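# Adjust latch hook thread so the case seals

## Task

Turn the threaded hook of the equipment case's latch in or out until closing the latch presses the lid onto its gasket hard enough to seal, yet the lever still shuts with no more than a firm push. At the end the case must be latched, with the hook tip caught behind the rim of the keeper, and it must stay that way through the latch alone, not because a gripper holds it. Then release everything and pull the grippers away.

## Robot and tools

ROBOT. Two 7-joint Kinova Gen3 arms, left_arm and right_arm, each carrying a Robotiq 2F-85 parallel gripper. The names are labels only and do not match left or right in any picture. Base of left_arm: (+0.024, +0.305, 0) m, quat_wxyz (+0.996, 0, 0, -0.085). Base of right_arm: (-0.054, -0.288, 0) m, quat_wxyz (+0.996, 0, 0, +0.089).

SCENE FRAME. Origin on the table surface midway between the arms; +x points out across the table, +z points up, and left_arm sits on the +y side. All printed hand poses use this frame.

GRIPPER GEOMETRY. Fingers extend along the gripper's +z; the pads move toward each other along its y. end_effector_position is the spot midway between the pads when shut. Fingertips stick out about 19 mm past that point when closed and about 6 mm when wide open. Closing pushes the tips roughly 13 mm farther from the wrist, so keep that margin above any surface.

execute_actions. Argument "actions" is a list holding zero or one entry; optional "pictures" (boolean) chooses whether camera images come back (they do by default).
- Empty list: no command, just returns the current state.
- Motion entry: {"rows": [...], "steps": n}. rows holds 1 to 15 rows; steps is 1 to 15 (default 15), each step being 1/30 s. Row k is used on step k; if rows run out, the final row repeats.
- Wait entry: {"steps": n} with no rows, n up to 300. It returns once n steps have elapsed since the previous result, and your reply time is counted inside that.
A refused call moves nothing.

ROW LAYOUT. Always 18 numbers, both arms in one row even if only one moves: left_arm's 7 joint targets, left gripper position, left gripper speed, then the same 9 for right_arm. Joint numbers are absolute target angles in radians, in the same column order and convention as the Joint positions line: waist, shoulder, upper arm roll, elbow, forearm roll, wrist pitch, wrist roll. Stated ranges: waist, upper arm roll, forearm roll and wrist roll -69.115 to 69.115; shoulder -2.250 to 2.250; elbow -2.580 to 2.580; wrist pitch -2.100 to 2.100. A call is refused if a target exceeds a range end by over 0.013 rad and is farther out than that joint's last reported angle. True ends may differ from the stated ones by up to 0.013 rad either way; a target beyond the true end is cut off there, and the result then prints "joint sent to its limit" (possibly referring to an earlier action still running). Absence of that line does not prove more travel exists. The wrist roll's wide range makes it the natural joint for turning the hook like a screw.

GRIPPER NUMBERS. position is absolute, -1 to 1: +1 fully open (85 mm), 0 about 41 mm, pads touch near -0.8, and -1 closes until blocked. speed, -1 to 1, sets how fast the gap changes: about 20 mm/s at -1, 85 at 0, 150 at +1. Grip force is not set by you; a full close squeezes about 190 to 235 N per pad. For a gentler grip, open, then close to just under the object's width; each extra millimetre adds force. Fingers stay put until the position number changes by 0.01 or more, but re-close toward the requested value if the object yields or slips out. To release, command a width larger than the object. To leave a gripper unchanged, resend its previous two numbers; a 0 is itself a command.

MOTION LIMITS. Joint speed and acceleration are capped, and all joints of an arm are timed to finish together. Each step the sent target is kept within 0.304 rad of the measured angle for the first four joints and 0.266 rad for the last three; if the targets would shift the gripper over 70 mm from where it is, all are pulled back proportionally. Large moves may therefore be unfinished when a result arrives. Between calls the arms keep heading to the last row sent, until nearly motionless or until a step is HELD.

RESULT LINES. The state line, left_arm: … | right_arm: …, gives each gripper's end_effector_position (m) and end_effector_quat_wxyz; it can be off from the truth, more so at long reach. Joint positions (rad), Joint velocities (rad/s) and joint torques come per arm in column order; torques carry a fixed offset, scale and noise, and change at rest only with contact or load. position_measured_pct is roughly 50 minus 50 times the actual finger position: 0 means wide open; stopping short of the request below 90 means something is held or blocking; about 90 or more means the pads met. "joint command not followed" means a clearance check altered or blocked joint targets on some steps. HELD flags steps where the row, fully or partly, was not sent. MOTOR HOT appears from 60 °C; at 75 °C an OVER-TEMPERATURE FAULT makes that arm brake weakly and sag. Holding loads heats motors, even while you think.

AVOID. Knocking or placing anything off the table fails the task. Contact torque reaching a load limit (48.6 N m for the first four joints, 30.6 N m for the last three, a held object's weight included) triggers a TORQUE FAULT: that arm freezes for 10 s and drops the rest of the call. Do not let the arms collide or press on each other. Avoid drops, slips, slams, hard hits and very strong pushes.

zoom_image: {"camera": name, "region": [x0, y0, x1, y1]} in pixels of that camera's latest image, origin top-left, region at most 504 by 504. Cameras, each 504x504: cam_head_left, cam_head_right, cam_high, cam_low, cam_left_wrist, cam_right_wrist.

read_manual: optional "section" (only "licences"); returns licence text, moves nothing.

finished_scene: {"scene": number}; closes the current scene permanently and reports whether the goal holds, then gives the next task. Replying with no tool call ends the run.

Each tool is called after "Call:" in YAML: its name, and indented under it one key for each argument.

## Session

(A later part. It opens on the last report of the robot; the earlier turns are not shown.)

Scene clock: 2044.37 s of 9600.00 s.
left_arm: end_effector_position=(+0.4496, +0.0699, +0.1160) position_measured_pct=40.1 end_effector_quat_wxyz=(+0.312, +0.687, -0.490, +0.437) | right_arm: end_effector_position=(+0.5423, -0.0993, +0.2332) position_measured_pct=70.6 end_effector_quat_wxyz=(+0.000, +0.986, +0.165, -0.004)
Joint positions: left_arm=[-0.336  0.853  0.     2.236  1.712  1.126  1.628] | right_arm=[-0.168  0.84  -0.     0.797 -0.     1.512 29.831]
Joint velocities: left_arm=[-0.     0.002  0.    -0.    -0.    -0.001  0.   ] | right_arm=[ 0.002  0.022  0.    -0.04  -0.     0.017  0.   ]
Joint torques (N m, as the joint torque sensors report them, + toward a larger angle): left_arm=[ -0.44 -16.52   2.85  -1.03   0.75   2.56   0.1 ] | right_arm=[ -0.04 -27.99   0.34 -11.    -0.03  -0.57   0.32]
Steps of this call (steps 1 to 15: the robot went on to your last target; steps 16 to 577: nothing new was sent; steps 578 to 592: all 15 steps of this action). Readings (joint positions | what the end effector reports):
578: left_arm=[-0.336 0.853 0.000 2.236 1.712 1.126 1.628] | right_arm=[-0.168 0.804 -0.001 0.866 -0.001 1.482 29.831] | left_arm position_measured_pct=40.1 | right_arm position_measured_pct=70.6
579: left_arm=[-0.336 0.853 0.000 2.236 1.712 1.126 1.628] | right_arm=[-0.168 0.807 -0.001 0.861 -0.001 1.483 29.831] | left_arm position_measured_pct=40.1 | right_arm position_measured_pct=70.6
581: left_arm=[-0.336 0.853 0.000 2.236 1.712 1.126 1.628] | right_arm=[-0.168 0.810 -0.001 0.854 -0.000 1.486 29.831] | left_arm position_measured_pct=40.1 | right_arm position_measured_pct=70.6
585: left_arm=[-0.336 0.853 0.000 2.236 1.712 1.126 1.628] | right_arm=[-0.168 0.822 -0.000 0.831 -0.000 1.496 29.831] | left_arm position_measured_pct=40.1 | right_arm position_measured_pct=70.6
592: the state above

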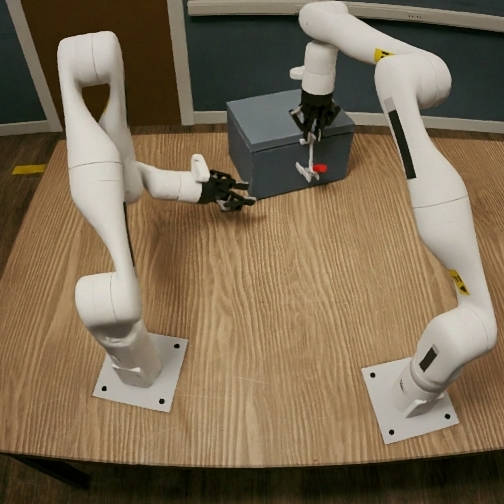

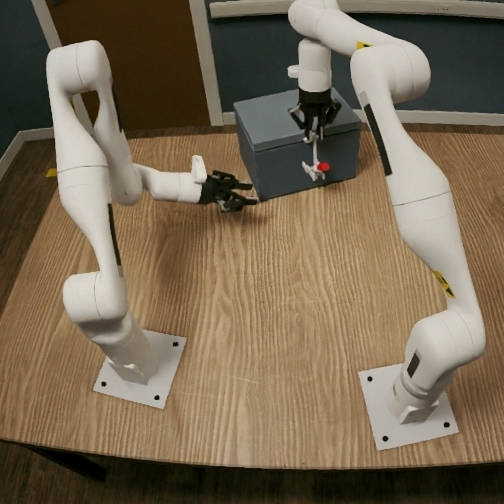

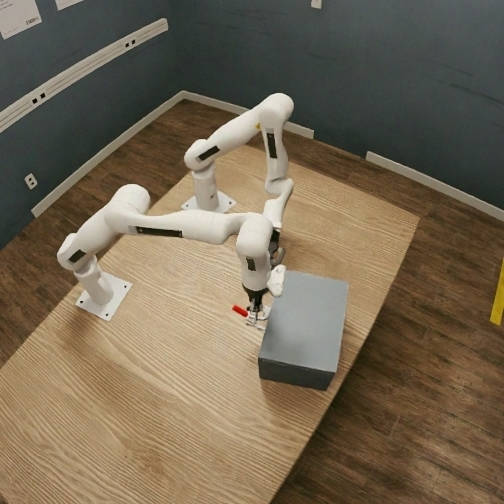

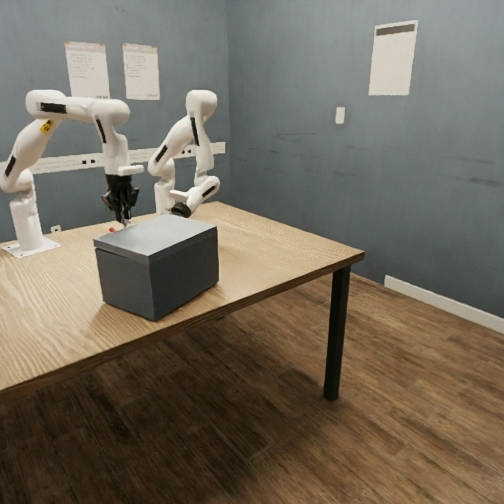

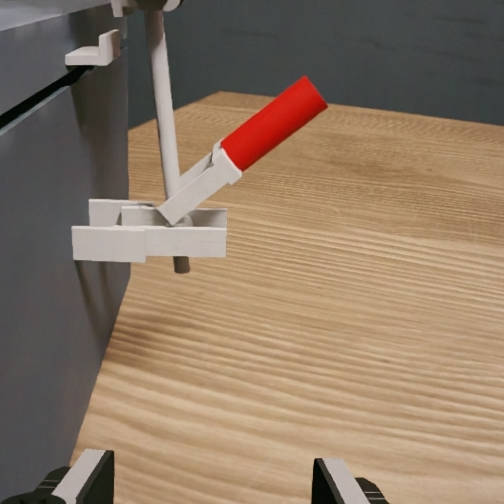

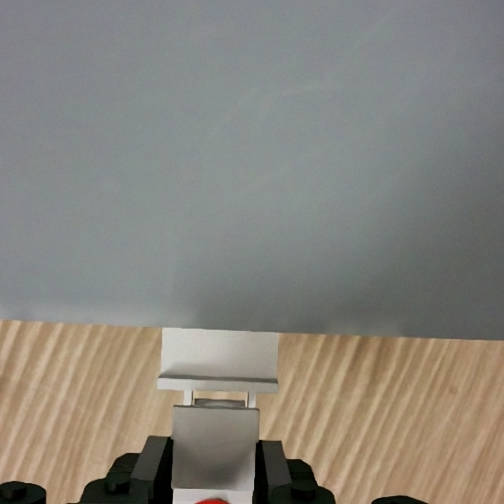

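Call:
execute_actions:
  actions:
    - {"rows":[[-0.336,0.853,0,2.236,1.712,1.126,1.628,0.2,0,-0.1675,0.855,0,0.76,0,1.5266,29.831,-0.45,-1],[-0.336,0.853,0,2.236,1.712,1.126,1.628,0.2,0,-0.1675,0.855,0,0.76,0,1.5266,29.831,-0.45,-1],[-0.336,0.853,0,2.236,1.712,1.126,1.628,0.2,0,-0.1675,0.855,0,0.76,0,1.5266,29.831,-0.45,-1],[-0.336,0.853,0,2.236,1.712,1.126,1.628,0.2,0,-0.1675,0.855,0,0.76,0,1.5266,29.831,-0.45,-1],[-0.336,0.853,0,2.236,1.712,1.126,1.628,0.2,0,-0.1675,0.8718,0,0.7285,0,1.5413,29.831,-0.45,-1],[-0.336,0.853,0,2.236,1.712,1.126,1.628,0.2,0,-0.1675,0.8718,0,0.7285,0,1.5413,29.831,-0.45,-1],[-0.336,0.853,0,2.236,1.712,1.126,1.628,0.2,0,-0.1675,0.8718,0,0.7285,0,1.5413,29.831,-0.45,-1],[-0.336,0.853,0,2.236,1.712,1.126,1.628,0.2,0,-0.1675,0.8718,0,0.7285,0,1.5413,29.831,-0.45,-1],[-0.336,0.853,0,2.236,1.712,1.126,1.628,0.2,0,-0.1675,0.8843,0,0.7075,0,1.5498,29.831,-0.45,-1]],"steps":15}
  pictures: false

Call:
execute_actions:
  actions:
    - {"steps":8}

Call:
zoom_image:
  camera: "cam_left_wrist"
  region: [40, 0, 200, 100]

Scene clock: 2063.87 s of 9600.00 s.
left_arm: end_effector_position=(+0.4496, +0.0699, +0.1160) position_measured_pct=40.1 end_effector_quat_wxyz=(+0.312, +0.687, -0.490, +0.437) | right_arm: end_effector_position=(+0.5544, -0.0951, +0.2309) position_measured_pct=70.6 end_effector_quat_wxyz=(+0.000, +0.986, +0.165, -0.004)
Joint positions: left_arm=[-0.336  0.853  0.     2.236  1.712  1.126  1.628] | right_arm=[-0.168  0.886 -0.     0.713 -0.     1.551 29.831]
Joint velocities: left_arm=[ 0. -0.  0. -0. -0. -0. -0.] | right_arm=[ 0.001  0.022  0.001 -0.036  0.     0.014  0.   ]
Joint torques (N m, as the joint torque sensors report them, + toward a larger angle): left_arm=[ -0.13 -16.21   2.43  -0.97   0.27   2.17   0.  ] | right_arm=[ -0.11 -28.     0.32 -11.48  -0.09  -1.01   0.25]
Steps of this call (steps 1 to 15: the robot went on to your last target; steps 16 to 570: nothing new was sent; steps 571 to 585: all 15 steps of this action). Readings (joint positions | what the end effector reports):
571: left_arm=[-0.336 0.853 0.000 2.236 1.712 1.126 1.628] | right_arm=[-0.168 0.843 -0.000 0.792 -0.000 1.513 29.831] | left_arm position_measured_pct=40.1 | right_arm position_measured_pct=70.6
572: left_arm=[-0.336 0.853 0.000 2.236 1.712 1.126 1.628] | right_arm=[-0.168 0.847 -0.000 0.786 -0.000 1.516 29.831] | left_arm position_measured_pct=40.1 | right_arm position_measured_pct=70.6
574: left_arm=[-0.336 0.853 0.000 2.236 1.712 1.126 1.628] | right_arm=[-0.168 0.853 -0.000 0.773 -0.000 1.522 29.831] | left_arm position_measured_pct=40.1 | right_arm position_measured_pct=70.6
578: left_arm=[-0.336 0.853 0.000 2.236 1.712 1.126 1.628] | right_arm=[-0.168 0.868 -0.000 0.745 -0.000 1.536 29.831] | left_arm position_measured_pct=40.1 | right_arm position_measured_pct=70.6
585: the state above

Scene clock: 2064.13 s of 9600.00 s.
left_arm: end_effector_position=(+0.4496, +0.0699, +0.1160) position_measured_pct=40.1 end_effector_quat_wxyz=(+0.312, +0.687, -0.490, +0.437) | right_arm: end_effector_position=(+0.5550, -0.0949, +0.2307) position_measured_pct=70.6 end_effector_quat_wxyz=(+0.000, +0.986, +0.165, -0.004)
Joint positions: left_arm=[-0.336  0.853  0.     2.236  1.712  1.126  1.628] | right_arm=[-0.168  0.888 -0.     0.71  -0.     1.552 29.831]
Joint velocities: left_arm=[-0.001 -0.001 -0.001 -0.     0.    -0.     0.   ] | right_arm=[ 0.     0.001  0.001 -0.002 -0.001  0.    -0.   ]
Joint torques (N m, as the joint torque sensors report them, + toward a larger angle): left_arm=[ -0.73 -16.23   2.44  -0.86   0.2    2.25   0.15] | right_arm=[  0.   -28.04   0.39 -12.05  -0.11  -0.86   0.14]
Steps of this call (steps 1 to 8: the robot went on to your last target). Readings (joint positions | what the end effector reports):
1: left_arm=[-0.336 0.853 0.000 2.236 1.712 1.126 1.628] | right_arm=[-0.168 0.886 -0.000 0.712 -0.000 1.551 29.831] | left_arm position_measured_pct=40.1 | right_arm position_measured_pct=70.6
2: left_arm=[-0.336 0.853 0.000 2.236 1.712 1.126 1.628] | right_arm=[-0.168 0.887 -0.000 0.712 -0.000 1.551 29.831] | left_arm position_measured_pct=40.1 | right_arm position_measured_pct=70.6
4: left_arm=[-0.336 0.853 0.000 2.236 1.712 1.126 1.628] | right_arm=[-0.168 0.887 -0.000 0.711 -0.000 1.551 29.831] | left_arm position_measured_pct=40.1 | right_arm position_measured_pct=70.6
8: the state above

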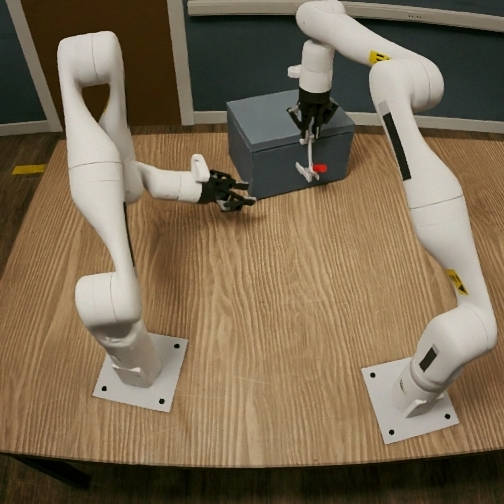

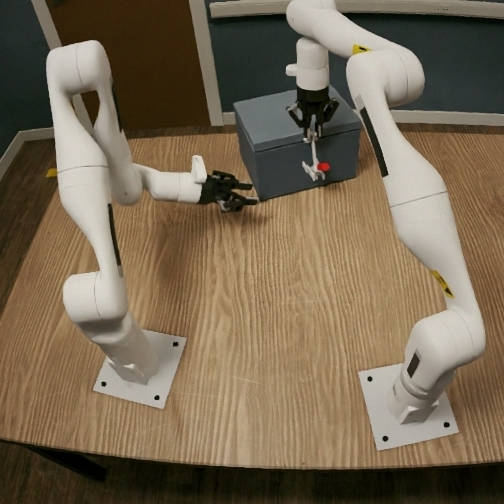

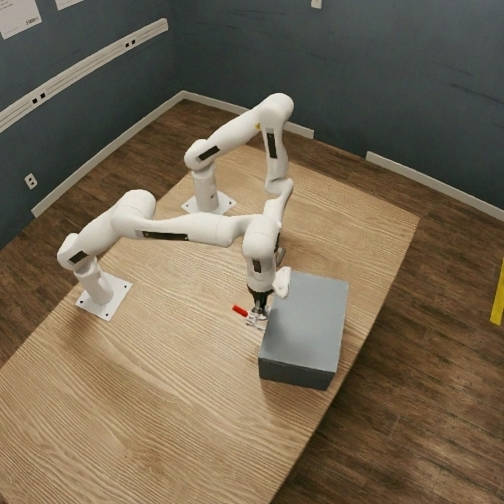

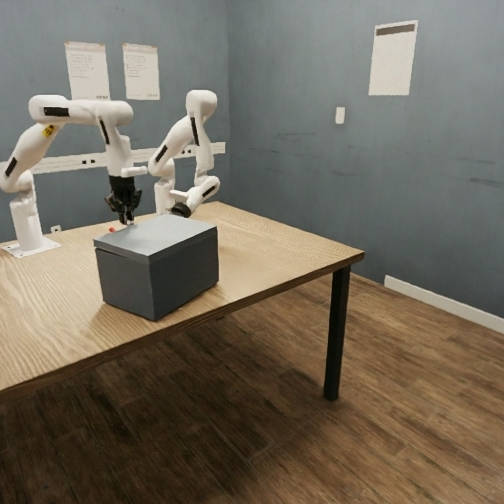

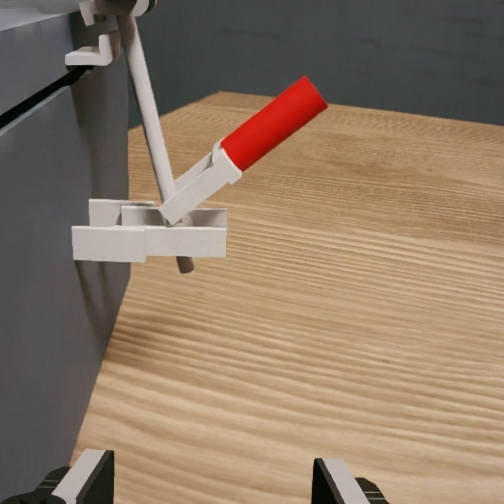

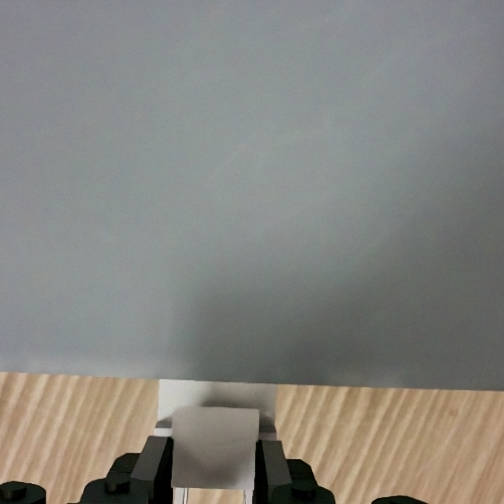

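Region (40, 0, 200, 100) of cam_left_wrist's 504x504 image, scaled by 3.150; it fills the top 315 rows of this view, and the rest is white.

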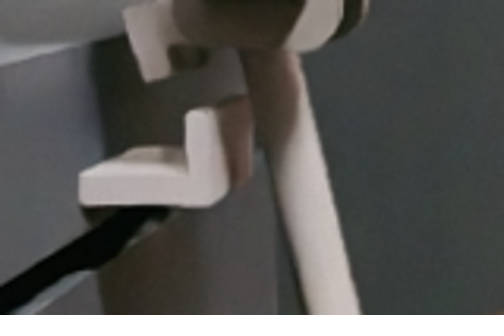

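Call:
execute_actions:
  actions:
    - {"rows":[[-0.336,0.853,0,2.236,1.712,1.126,1.628,0.2,0,-0.1675,0.8895,0,0.7,0,1.5521,29.831,-0.45,-1],[-0.336,0.853,0,2.236,1.712,1.126,1.628,0.2,0,-0.1675,0.8895,0,0.7,0,1.5521,29.831,-0.45,-1],[-0.336,0.853,0,2.236,1.712,1.126,1.628,0.2,0,-0.1675,0.8895,0,0.7,0,1.5521,29.831,-0.45,-1],[-0.336,0.853,0,2.236,1.712,1.126,1.628,0.2,0,-0.1675,0.8947,0,0.6931,0,1.5538,29.831,-0.45,-1]],"steps":15}

Call:
zoom_image:
  camera: "cam_left_wrist"
  region: [40, 0, 200, 100]

Scene clock: 2077.23 s of 9600.00 s.
left_arm: end_effector_position=(+0.4496, +0.0699, +0.1160) position_measured_pct=40.1 end_effector_quat_wxyz=(+0.312, +0.687, -0.490, +0.437) | right_arm: end_effector_position=(+0.5579, -0.0939, +0.2297) position_measured_pct=70.6 end_effector_quat_wxyz=(+0.000, +0.986, +0.165, -0.003)
Joint positions: left_arm=[-0.336  0.853  0.     2.236  1.712  1.126  1.628] | right_arm=[-0.168  0.896 -0.     0.695 -0.     1.556 29.831]
Joint velocities: left_arm=[ 0.     0.001 -0.001  0.     0.001 -0.     0.   ] | right_arm=[-0.001  0.    -0.    -0.001 -0.     0.001  0.   ]
Joint torques (N m, as the joint torque sensors report them, + toward a larger angle): left_arm=[ -0.48 -16.47   2.56  -0.9    0.59   2.43   0.04] | right_arm=[  0.49 -27.06   0.59 -10.32  -0.15  -0.85   0.31]
Steps of this call (steps 1 to 15: the robot went on to your last target; steps 16 to 378: nothing new was sent; steps 379 to 393: all 15 steps of this action). Readings (joint positions | what the end effector reports):
379: left_arm=[-0.336 0.853 0.000 2.236 1.712 1.126 1.628] | right_arm=[-0.168 0.888 -0.000 0.709 -0.000 1.552 29.831] | left_arm position_measured_pct=40.1 | right_arm position_measured_pct=70.6
380: left_arm=[-0.336 0.853 0.000 2.236 1.712 1.126 1.628] | right_arm=[-0.168 0.890 -0.000 0.707 -0.000 1.552 29.831] | left_arm position_measured_pct=40.1 | right_arm position_measured_pct=70.6
382: left_arm=[-0.336 0.853 0.000 2.236 1.712 1.126 1.628] | right_arm=[-0.168 0.892 -0.000 0.704 -0.000 1.553 29.831] | left_arm position_measured_pct=40.1 | right_arm position_measured_pct=70.6
386: left_arm=[-0.336 0.853 0.000 2.236 1.712 1.126 1.628] | right_arm=[-0.168 0.895 -0.000 0.697 -0.000 1.555 29.831] | left_arm position_measured_pct=40.1 | right_arm position_measured_pct=70.6
393: the state above

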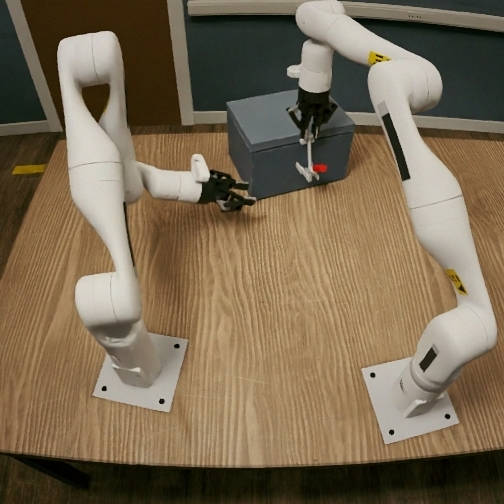

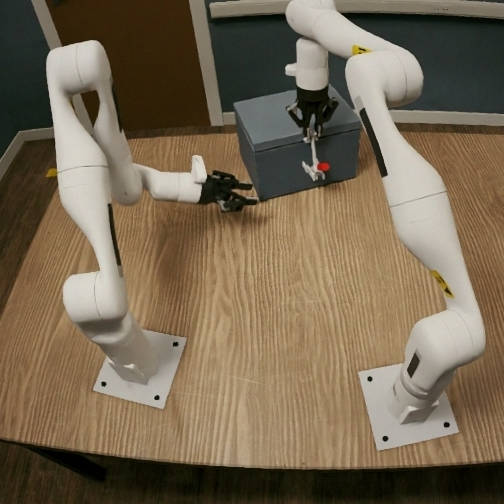

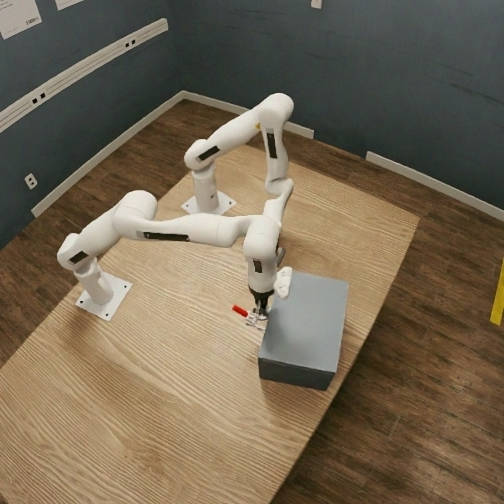

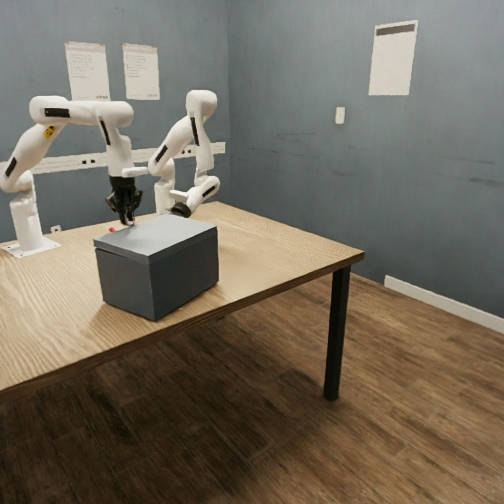

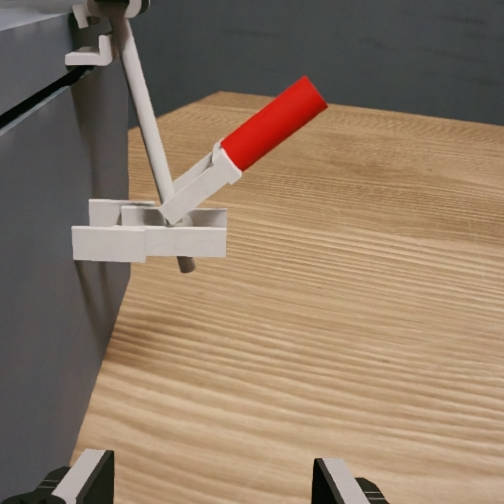

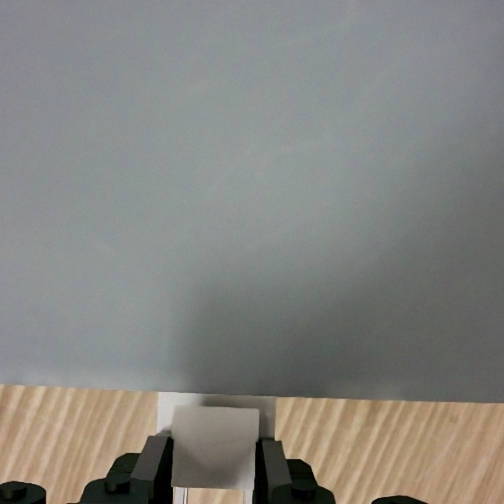

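Region (40, 0, 200, 100) of cam_left_wrist's 504x504 image, scaled by 3.150; it fills the top 315 rows of this view, and the rest is white.

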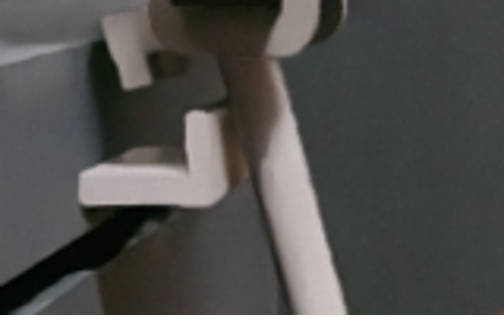

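Call:
execute_actions:
  actions:
    - {"rows":[[-0.336,0.853,0,2.236,1.712,1.126,1.628,0.2,0,-0.1675,0.8955,0,0.696,0,1.5501,29.831,-0.33,-1],[-0.336,0.853,0,2.236,1.712,1.126,1.628,0.2,0,-0.1675,0.8955,0,0.696,0,1.5501,29.831,-0.33,-1],[-0.336,0.853,0,2.236,1.712,1.126,1.628,0.2,0,-0.1675,0.8955,0,0.696,0,1.5501,29.831,-0.33,-1],[-0.336,0.853,0,2.236,1.712,1.126,1.628,0.2,0,-0.1675,0.8955,0,0.696,0,1.5501,29.831,-0.33,-1],[-0.336,0.853,0,2.236,1.712,1.126,1.628,0.2,0,-0.1675,0.8955,0,0.696,0,1.5501,29.831,-0.33,-1],[-0.336,0.853,0,2.236,1.712,1.126,1.628,0.2,0,-0.1675,0.8955,0,0.696,0,1.5501,29.831,-0.33,-1],[-0.336,0.853,0,2.236,1.712,1.126,1.628,0.2,0,-0.1675,0.8955,0,0.696,0,1.5501,29.831,-0.1,0]],"steps":15}
  pictures: false

Call:
execute_actions:
  actions:
    - {"rows":[[-0.336,0.853,0,2.236,1.712,1.126,1.628,0.2,0,-0.1675,0.88,0,0.655,0,1.6066,29.831,-0.1,0],[-0.336,0.853,0,2.236,1.712,1.126,1.628,0.2,0,-0.1675,0.88,0,0.655,0,1.6066,29.831,-0.1,0],[-0.336,0.853,0,2.236,1.712,1.126,1.628,0.2,0,-0.1675,0.88,0,0.655,0,1.6066,29.831,-0.1,0],[-0.336,0.853,0,2.236,1.712,1.126,1.628,0.2,0,-0.1675,0.88,0,0.655,0,1.6066,29.831,-0.1,0],[-0.336,0.853,0,2.236,1.712,1.126,1.628,0.2,0,-0.1675,0.8627,0,0.615,0,1.6639,29.831,-0.1,0]],"steps":15}

Call:
zoom_image:
  camera: "cam_left_wrist"
  region: [40, 0, 200, 100]

Scene clock: 2097.77 s of 9600.00 s.
left_arm: end_effector_position=(+0.4496, +0.0699, +0.1160) position_measured_pct=40.1 end_effector_quat_wxyz=(+0.312, +0.687, -0.490, +0.437) | right_arm: end_effector_position=(+0.5594, -0.0937, +0.2300) position_measured_pct=55.2 end_effector_quat_wxyz=(+0.000, +0.986, +0.165, -0.000)
Joint positions: left_arm=[-0.336  0.853  0.     2.236  1.712  1.126  1.628] | right_arm=[-0.168  0.896  0.     0.696  0.     1.55  29.831]
Joint velocities: left_arm=[-0.     0.002 -0.001  0.    -0.     0.     0.001] | right_arm=[ 0.001  0.    -0.001  0.     0.    -0.001  0.   ]
Joint torques (N m, as the joint torque sensors report them, + toward a larger angle): left_arm=[ -0.53 -16.32   2.74  -0.78   0.44   2.35   0.08] | right_arm=[ -0.38 -25.22   0.58  -9.19  -0.31   0.05   0.32]
Steps of this call (steps 1 to 15: the robot went on to your last target; steps 16 to 601: nothing new was sent; steps 602 to 616: all 15 steps of this action). Readings (joint positions | what the end effector reports):
602: left_arm=[-0.336 0.853 0.000 2.236 1.712 1.126 1.628] | right_arm=[-0.168 0.897 -0.000 0.695 -0.000 1.555 29.831] | left_arm position_measured_pct=40.1 | right_arm position_measured_pct=70.6
603: left_arm=[-0.336 0.853 0.000 2.236 1.712 1.126 1.628] | right_arm=[-0.168 0.896 -0.000 0.696 -0.000 1.555 29.831] | left_arm position_measured_pct=40.1 | right_arm position_measured_pct=70.6
605: left_arm=[-0.336 0.853 0.000 2.236 1.712 1.126 1.628] | right_arm=[-0.168 0.896 -0.000 0.697 -0.000 1.554 29.831] | left_arm position_measured_pct=40.1 | right_arm position_measured_pct=69.4
609: left_arm=[-0.336 0.853 0.000 2.236 1.712 1.126 1.628] | right_arm=[-0.168 0.896 -0.000 0.696 -0.000 1.550 29.831] | left_arm position_measured_pct=40.1 | right_arm position_measured_pct=66.7
616: the state above

Scene clock: 2098.27 s of 9600.00 s.
left_arm: end_effector_position=(+0.4496, +0.0699, +0.1160) position_measured_pct=40.1 end_effector_quat_wxyz=(+0.312, +0.687, -0.490, +0.437) | right_arm: end_effector_position=(+0.5500, -0.0971, +0.2760) position_measured_pct=54.8 end_effector_quat_wxyz=(-0.000, +0.986, +0.165, +0.000)
Joint positions: left_arm=[-0.336  0.853  0.     2.236  1.712  1.126  1.628] | right_arm=[-0.167  0.863  0.     0.616  0.     1.663 29.831]
Joint velocities: left_arm=[-0.001  0.     0.    -0.    -0.     0.     0.001] | right_arm=[ 0.    -0.004  0.    -0.01  -0.     0.014  0.   ]
Joint torques (N m, as the joint torque sensors report them, + toward a larger angle): left_arm=[ -0.57 -16.27   2.6   -1.     0.39   2.68   0.19] | right_arm=[ -0.42 -24.75   0.34  -9.14  -0.19  -0.14   0.24]
Steps of this call (steps 1 to 15: all 15 steps of this action). Readings (joint positions | what the end effector reports):
1: left_arm=[-0.336 0.853 0.000 2.236 1.712 1.126 1.628] | right_arm=[-0.168 0.895 -0.000 0.695 0.000 1.551 29.831] | left_arm position_measured_pct=40.1 | right_arm position_measured_pct=55.2
2: left_arm=[-0.336 0.853 0.000 2.236 1.712 1.126 1.628] | right_arm=[-0.168 0.894 -0.000 0.691 0.000 1.557 29.831] | left_arm position_measured_pct=40.1 | right_arm position_measured_pct=55.2
4: left_arm=[-0.336 0.853 0.000 2.236 1.712 1.126 1.628] | right_arm=[-0.168 0.887 -0.000 0.673 -0.000 1.582 29.831] | left_arm position_measured_pct=40.1 | right_arm position_measured_pct=54.8
8: left_arm=[-0.336 0.853 0.000 2.236 1.712 1.126 1.628] | right_arm=[-0.168 0.871 -0.000 0.635 -0.000 1.636 29.831] | left_arm position_measured_pct=40.1 | right_arm position_measured_pct=54.8
15: the state above

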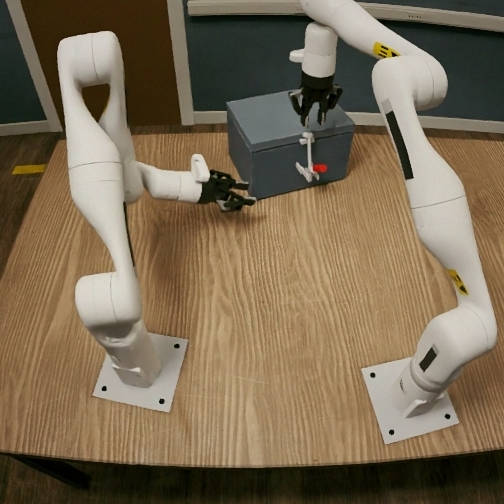

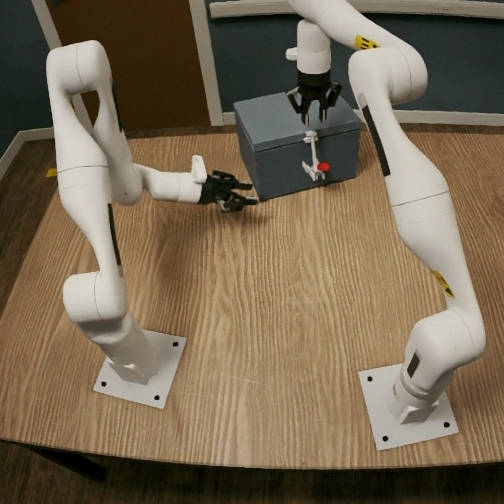

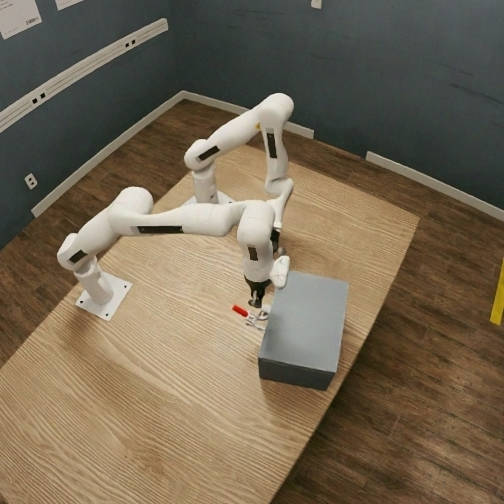

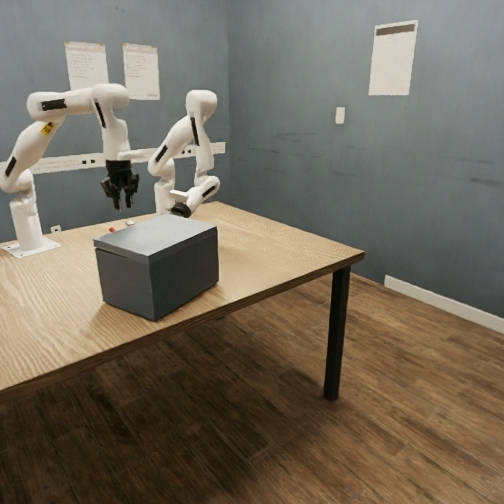

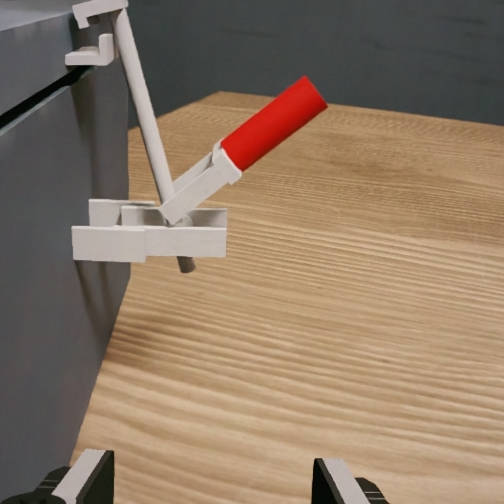

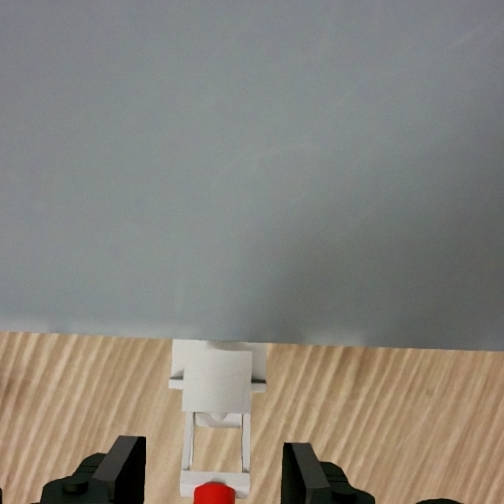

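Region (40, 0, 200, 100) of cam_left_wrist's 504x504 image, scaled by 3.150; it fills the top 315 rows of this view, and the rest is white.

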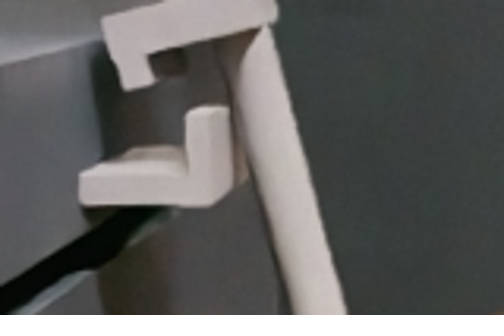

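Call:
execute_actions:
  actions:
    - {"rows":[[-0.336,0.853,0,2.236,1.712,1.126,1.628,0.2,0,-0.167,0.7786,0,0.775,0,1.588,29.835,-0.69,0],[-0.336,0.853,0,2.236,1.712,1.126,1.628,0.2,0,-0.167,0.7786,0,0.775,0,1.588,29.835,-0.69,0],[-0.336,0.853,0,2.236,1.712,1.126,1.628,0.2,0,-0.167,0.7786,0,0.775,0,1.588,29.835,-0.69,0],[-0.336,0.853,0,2.236,1.712,1.126,1.628,0.2,0,-0.167,0.7786,0,0.775,0,1.588,29.835,-0.69,0],[-0.336,0.853,0,2.236,1.712,1.126,1.628,0.2,0,-0.167,0.7786,0,0.775,0,1.588,29.835,-0.69,0],[-0.336,0.853,0,2.236,1.712,1.126,1.628,0.2,0,-0.167,0.7786,0,0.775,0,1.588,29.835,-0.69,0],[-0.336,0.853,0,2.236,1.712,1.126,1.628,0.2,0,-0.167,0.7786,0,0.775,0,1.588,29.835,-0.69,0],[-0.336,0.853,0,2.236,1.712,1.126,1.628,0.2,0,-0.167,0.6945,0,0.9504,0,1.4967,29.835,-0.69,0]],"steps":15}
  pictures: false

Call:
execute_actions:
  actions:
    - {"rows":[[-0.336,0.853,0,2.236,1.712,1.126,1.628,0.2,0,-0.167,0.6945,0,0.9504,0,1.4967,29.835,-0.69,0],[-0.336,0.853,0,2.236,1.712,1.126,1.628,0.2,0,-0.167,0.6945,0,0.9504,0,1.4967,29.835,-0.69,0],[-0.336,0.853,0,2.236,1.712,1.126,1.628,0.2,0,-0.167,0.6945,0,0.9504,0,1.4967,29.835,-0.69,0],[-0.336,0.853,0,2.236,1.712,1.126,1.628,0.2,0,-0.167,0.6945,0,0.9504,0,1.4967,29.835,-0.69,0],[-0.336,0.853,0,2.236,1.712,1.126,1.628,0.2,0,-0.167,0.6945,0,0.9504,0,1.4967,29.835,-0.69,0],[-0.336,0.853,0,2.236,1.712,1.126,1.628,0.2,0,-0.167,0.7122,0,1.035,0,1.3944,29.835,-0.69,0],[-0.336,0.853,0,2.236,1.712,1.126,1.628,0.2,0,-0.167,0.7122,0,1.035,0,1.3944,29.835,-0.69,0],[-0.336,0.853,0,2.236,1.712,1.126,1.628,0.2,0,-0.167,0.7122,0,1.035,0,1.3944,29.835,-0.69,0],[-0.336,0.853,0,2.236,1.712,1.126,1.628,0.2,0,-0.167,0.7122,0,1.035,0,1.3944,29.835,-0.69,0],[-0.336,0.853,0,2.236,1.712,1.126,1.628,0.2,0,-0.167,0.7299,0,1.1196,0,1.2921,29.835,-0.69,0]],"steps":15}
  pictures: false

Call:
execute_actions:
  actions:
    - {"steps":12}

Scene clock: 2127.60 s of 9600.00 s.
left_arm: end_effector_position=(+0.4496, +0.0699, +0.1160) position_measured_pct=40.1 end_effector_quat_wxyz=(+0.312, +0.687, -0.490, +0.437) | right_arm: end_effector_position=(+0.5086, -0.1124, +0.2740) position_measured_pct=84.1 end_effector_quat_wxyz=(+0.000, +0.986, +0.167, -0.000)
Joint positions: left_arm=[-0.336  0.853  0.     2.236  1.712  1.126  1.628] | right_arm=[-0.167  0.712  0.     0.916  0.     1.514 29.835]
Joint velocities: left_arm=[-0.001  0.     0.    -0.     0.     0.    -0.   ] | right_arm=[ 0.    -0.207 -0.     0.475 -0.    -0.251  0.   ]
Joint torques (N m, as the joint torque sensors report them, + toward a larger angle): left_arm=[ -0.58 -16.59   2.66  -0.6    0.39   2.38   0.06] | right_arm=[ -0.28 -22.02   0.3   -9.55  -0.13  -0.5    0.2 ]
Steps of this call (steps 1 to 15: the robot went on to your last target; steps 16 to 865: nothing new was sent; steps 866 to 880: all 15 steps of this action). Readings (joint positions | what the end effector reports):
866: left_arm=[-0.336 0.853 0.000 2.236 1.712 1.126 1.628] | right_arm=[-0.167 0.862 -0.000 0.616 0.000 1.663 29.831] | left_arm position_measured_pct=40.1 | right_arm position_measured_pct=54.8
867: left_arm=[-0.336 0.853 0.000 2.236 1.712 1.126 1.628] | right_arm=[-0.168 0.858 -0.000 0.622 -0.000 1.661 29.831] | left_arm position_measured_pct=40.1 | right_arm position_measured_pct=55.6
869: left_arm=[-0.336 0.853 0.000 2.236 1.712 1.126 1.628] | right_arm=[-0.167 0.842 -0.000 0.650 -0.000 1.648 29.832] | left_arm position_measured_pct=40.1 | right_arm position_measured_pct=59.5
873: left_arm=[-0.336 0.853 0.000 2.236 1.712 1.126 1.628] | right_arm=[-0.167 0.795 0.000 0.740 0.000 1.605 29.834] | left_arm position_measured_pct=40.1 | right_arm position_measured_pct=71.0
880: the state above

Scene clock: 2128.10 s of 9600.00 s.
left_arm: end_effector_position=(+0.4496, +0.0699, +0.1160) position_measured_pct=40.1 end_effector_quat_wxyz=(+0.312, +0.687, -0.490, +0.437) | right_arm: end_effector_position=(+0.5040, -0.1140, +0.2120) position_measured_pct=84.1 end_effector_quat_wxyz=(+0.000, +0.986, +0.167, -0.000)
Joint positions: left_arm=[-0.336  0.853  0.     2.236  1.712  1.126  1.628] | right_arm=[-0.167  0.725 -0.     1.092 -0.     1.325 29.835]
Joint velocities: left_arm=[-0.001  0.002 -0.     0.    -0.    -0.    -0.001] | right_arm=[ 0.     0.086 -0.     0.383 -0.    -0.464 -0.   ]
Joint torques (N m, as the joint torque sensors report them, + toward a larger angle): left_arm=[ -0.4  -16.36   2.43  -1.11   0.71   2.32  -0.02] | right_arm=[ -0.28 -25.22   0.38 -10.48  -0.12  -0.16   0.45]
Steps of this call (steps 1 to 15: all 15 steps of this action). Readings (joint positions | what the end effector reports):
1: left_arm=[-0.336 0.853 0.000 2.236 1.712 1.126 1.628] | right_arm=[-0.167 0.706 0.000 0.929 0.000 1.507 29.835] | left_arm position_measured_pct=40.1 | right_arm position_measured_pct=84.1
2: left_arm=[-0.336 0.853 0.000 2.236 1.712 1.126 1.628] | right_arm=[-0.167 0.702 0.000 0.939 0.000 1.502 29.835] | left_arm position_measured_pct=40.1 | right_arm position_measured_pct=84.1
4: left_arm=[-0.336 0.853 0.000 2.236 1.712 1.126 1.628] | right_arm=[-0.167 0.699 0.000 0.946 0.000 1.498 29.835] | left_arm position_measured_pct=40.1 | right_arm position_measured_pct=84.1
8: left_arm=[-0.336 0.853 0.000 2.236 1.712 1.126 1.628] | right_arm=[-0.167 0.700 0.000 0.967 0.000 1.477 29.835] | left_arm position_measured_pct=40.1 | right_arm position_measured_pct=84.1
15: the state above

Scene clock: 2128.50 s of 9600.00 s.
left_arm: end_effector_position=(+0.4496, +0.0699, +0.1160) position_measured_pct=40.1 end_effector_quat_wxyz=(+0.312, +0.687, -0.490, +0.437) | right_arm: end_effector_position=(+0.5032, -0.1143, +0.2006) position_measured_pct=84.1 end_effector_quat_wxyz=(+0.000, +0.986, +0.167, -0.000)
Joint positions: left_arm=[-0.336  0.853  0.     2.236  1.712  1.126  1.628] | right_arm=[-0.167  0.73   0.     1.119  0.     1.292 29.835]
Joint velocities: left_arm=[ 0.     0.     0.001 -0.     0.     0.    -0.001] | right_arm=[-0.    -0.001 -0.001  0.001  0.001 -0.001 -0.   ]
Joint torques (N m, as the joint torque sensors report them, + toward a larger angle): left_arm=[ -0.19 -16.65   2.45  -0.82   0.33   2.25   0.04] | right_arm=[ -0.09 -22.4    0.49  -8.9   -0.12   0.05   0.18]
Steps of this call (steps 1 to 12: the robot went on to your last target). Readings (joint positions | what the end effector reports):
1: left_arm=[-0.336 0.853 0.000 2.236 1.712 1.126 1.628] | right_arm=[-0.167 0.727 -0.000 1.103 -0.000 1.312 29.835] | left_arm position_measured_pct=40.1 | right_arm position_measured_pct=84.1
2: left_arm=[-0.336 0.853 0.000 2.236 1.712 1.126 1.628] | right_arm=[-0.167 0.729 -0.000 1.110 -0.000 1.303 29.835] | left_arm position_measured_pct=40.1 | right_arm position_measured_pct=84.1
4: left_arm=[-0.336 0.853 0.000 2.236 1.712 1.126 1.628] | right_arm=[-0.167 0.730 -0.000 1.116 -0.000 1.296 29.835] | left_arm position_measured_pct=40.1 | right_arm position_measured_pct=84.1
8: left_arm=[-0.336 0.853 0.000 2.236 1.712 1.126 1.628] | right_arm=[-0.167 0.730 -0.000 1.119 0.000 1.293 29.835] | left_arm position_measured_pct=40.1 | right_arm position_measured_pct=84.1
12: the state above

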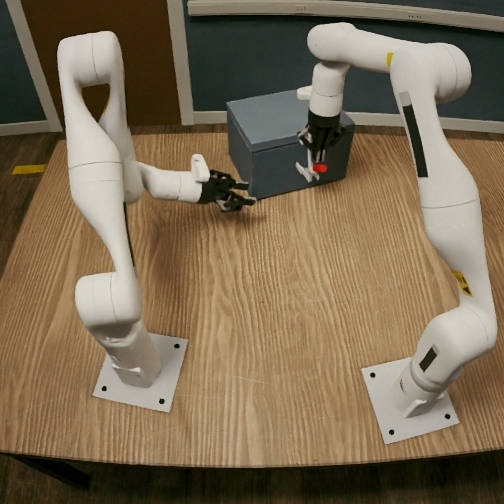

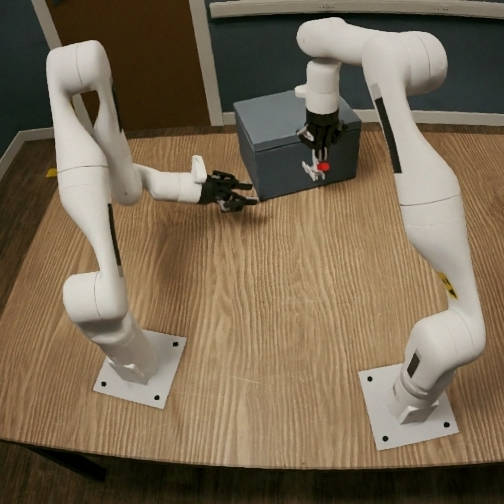

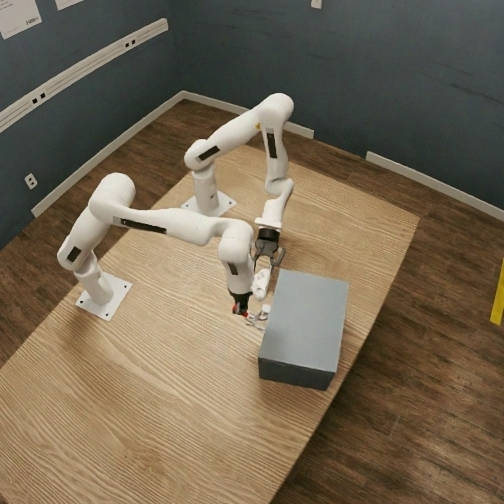

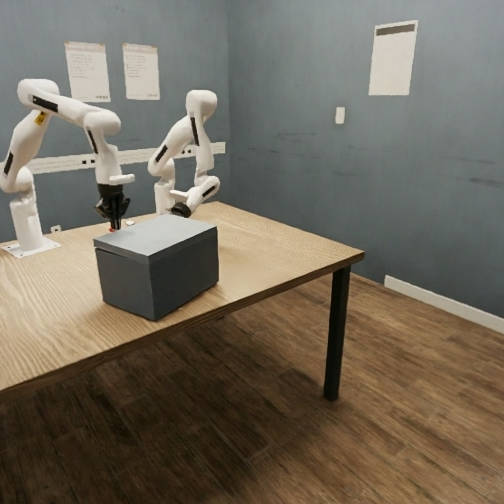

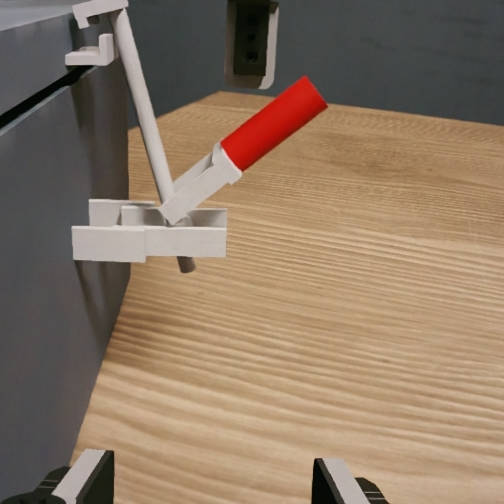

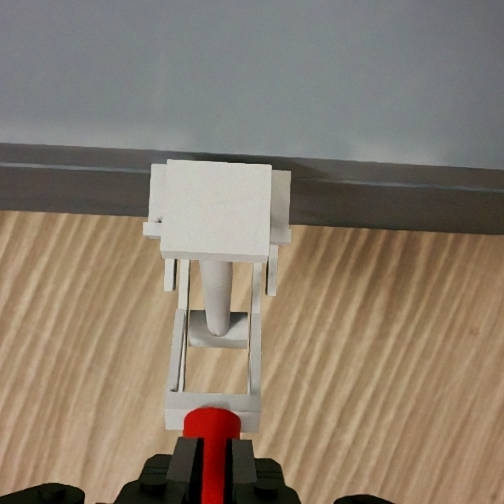

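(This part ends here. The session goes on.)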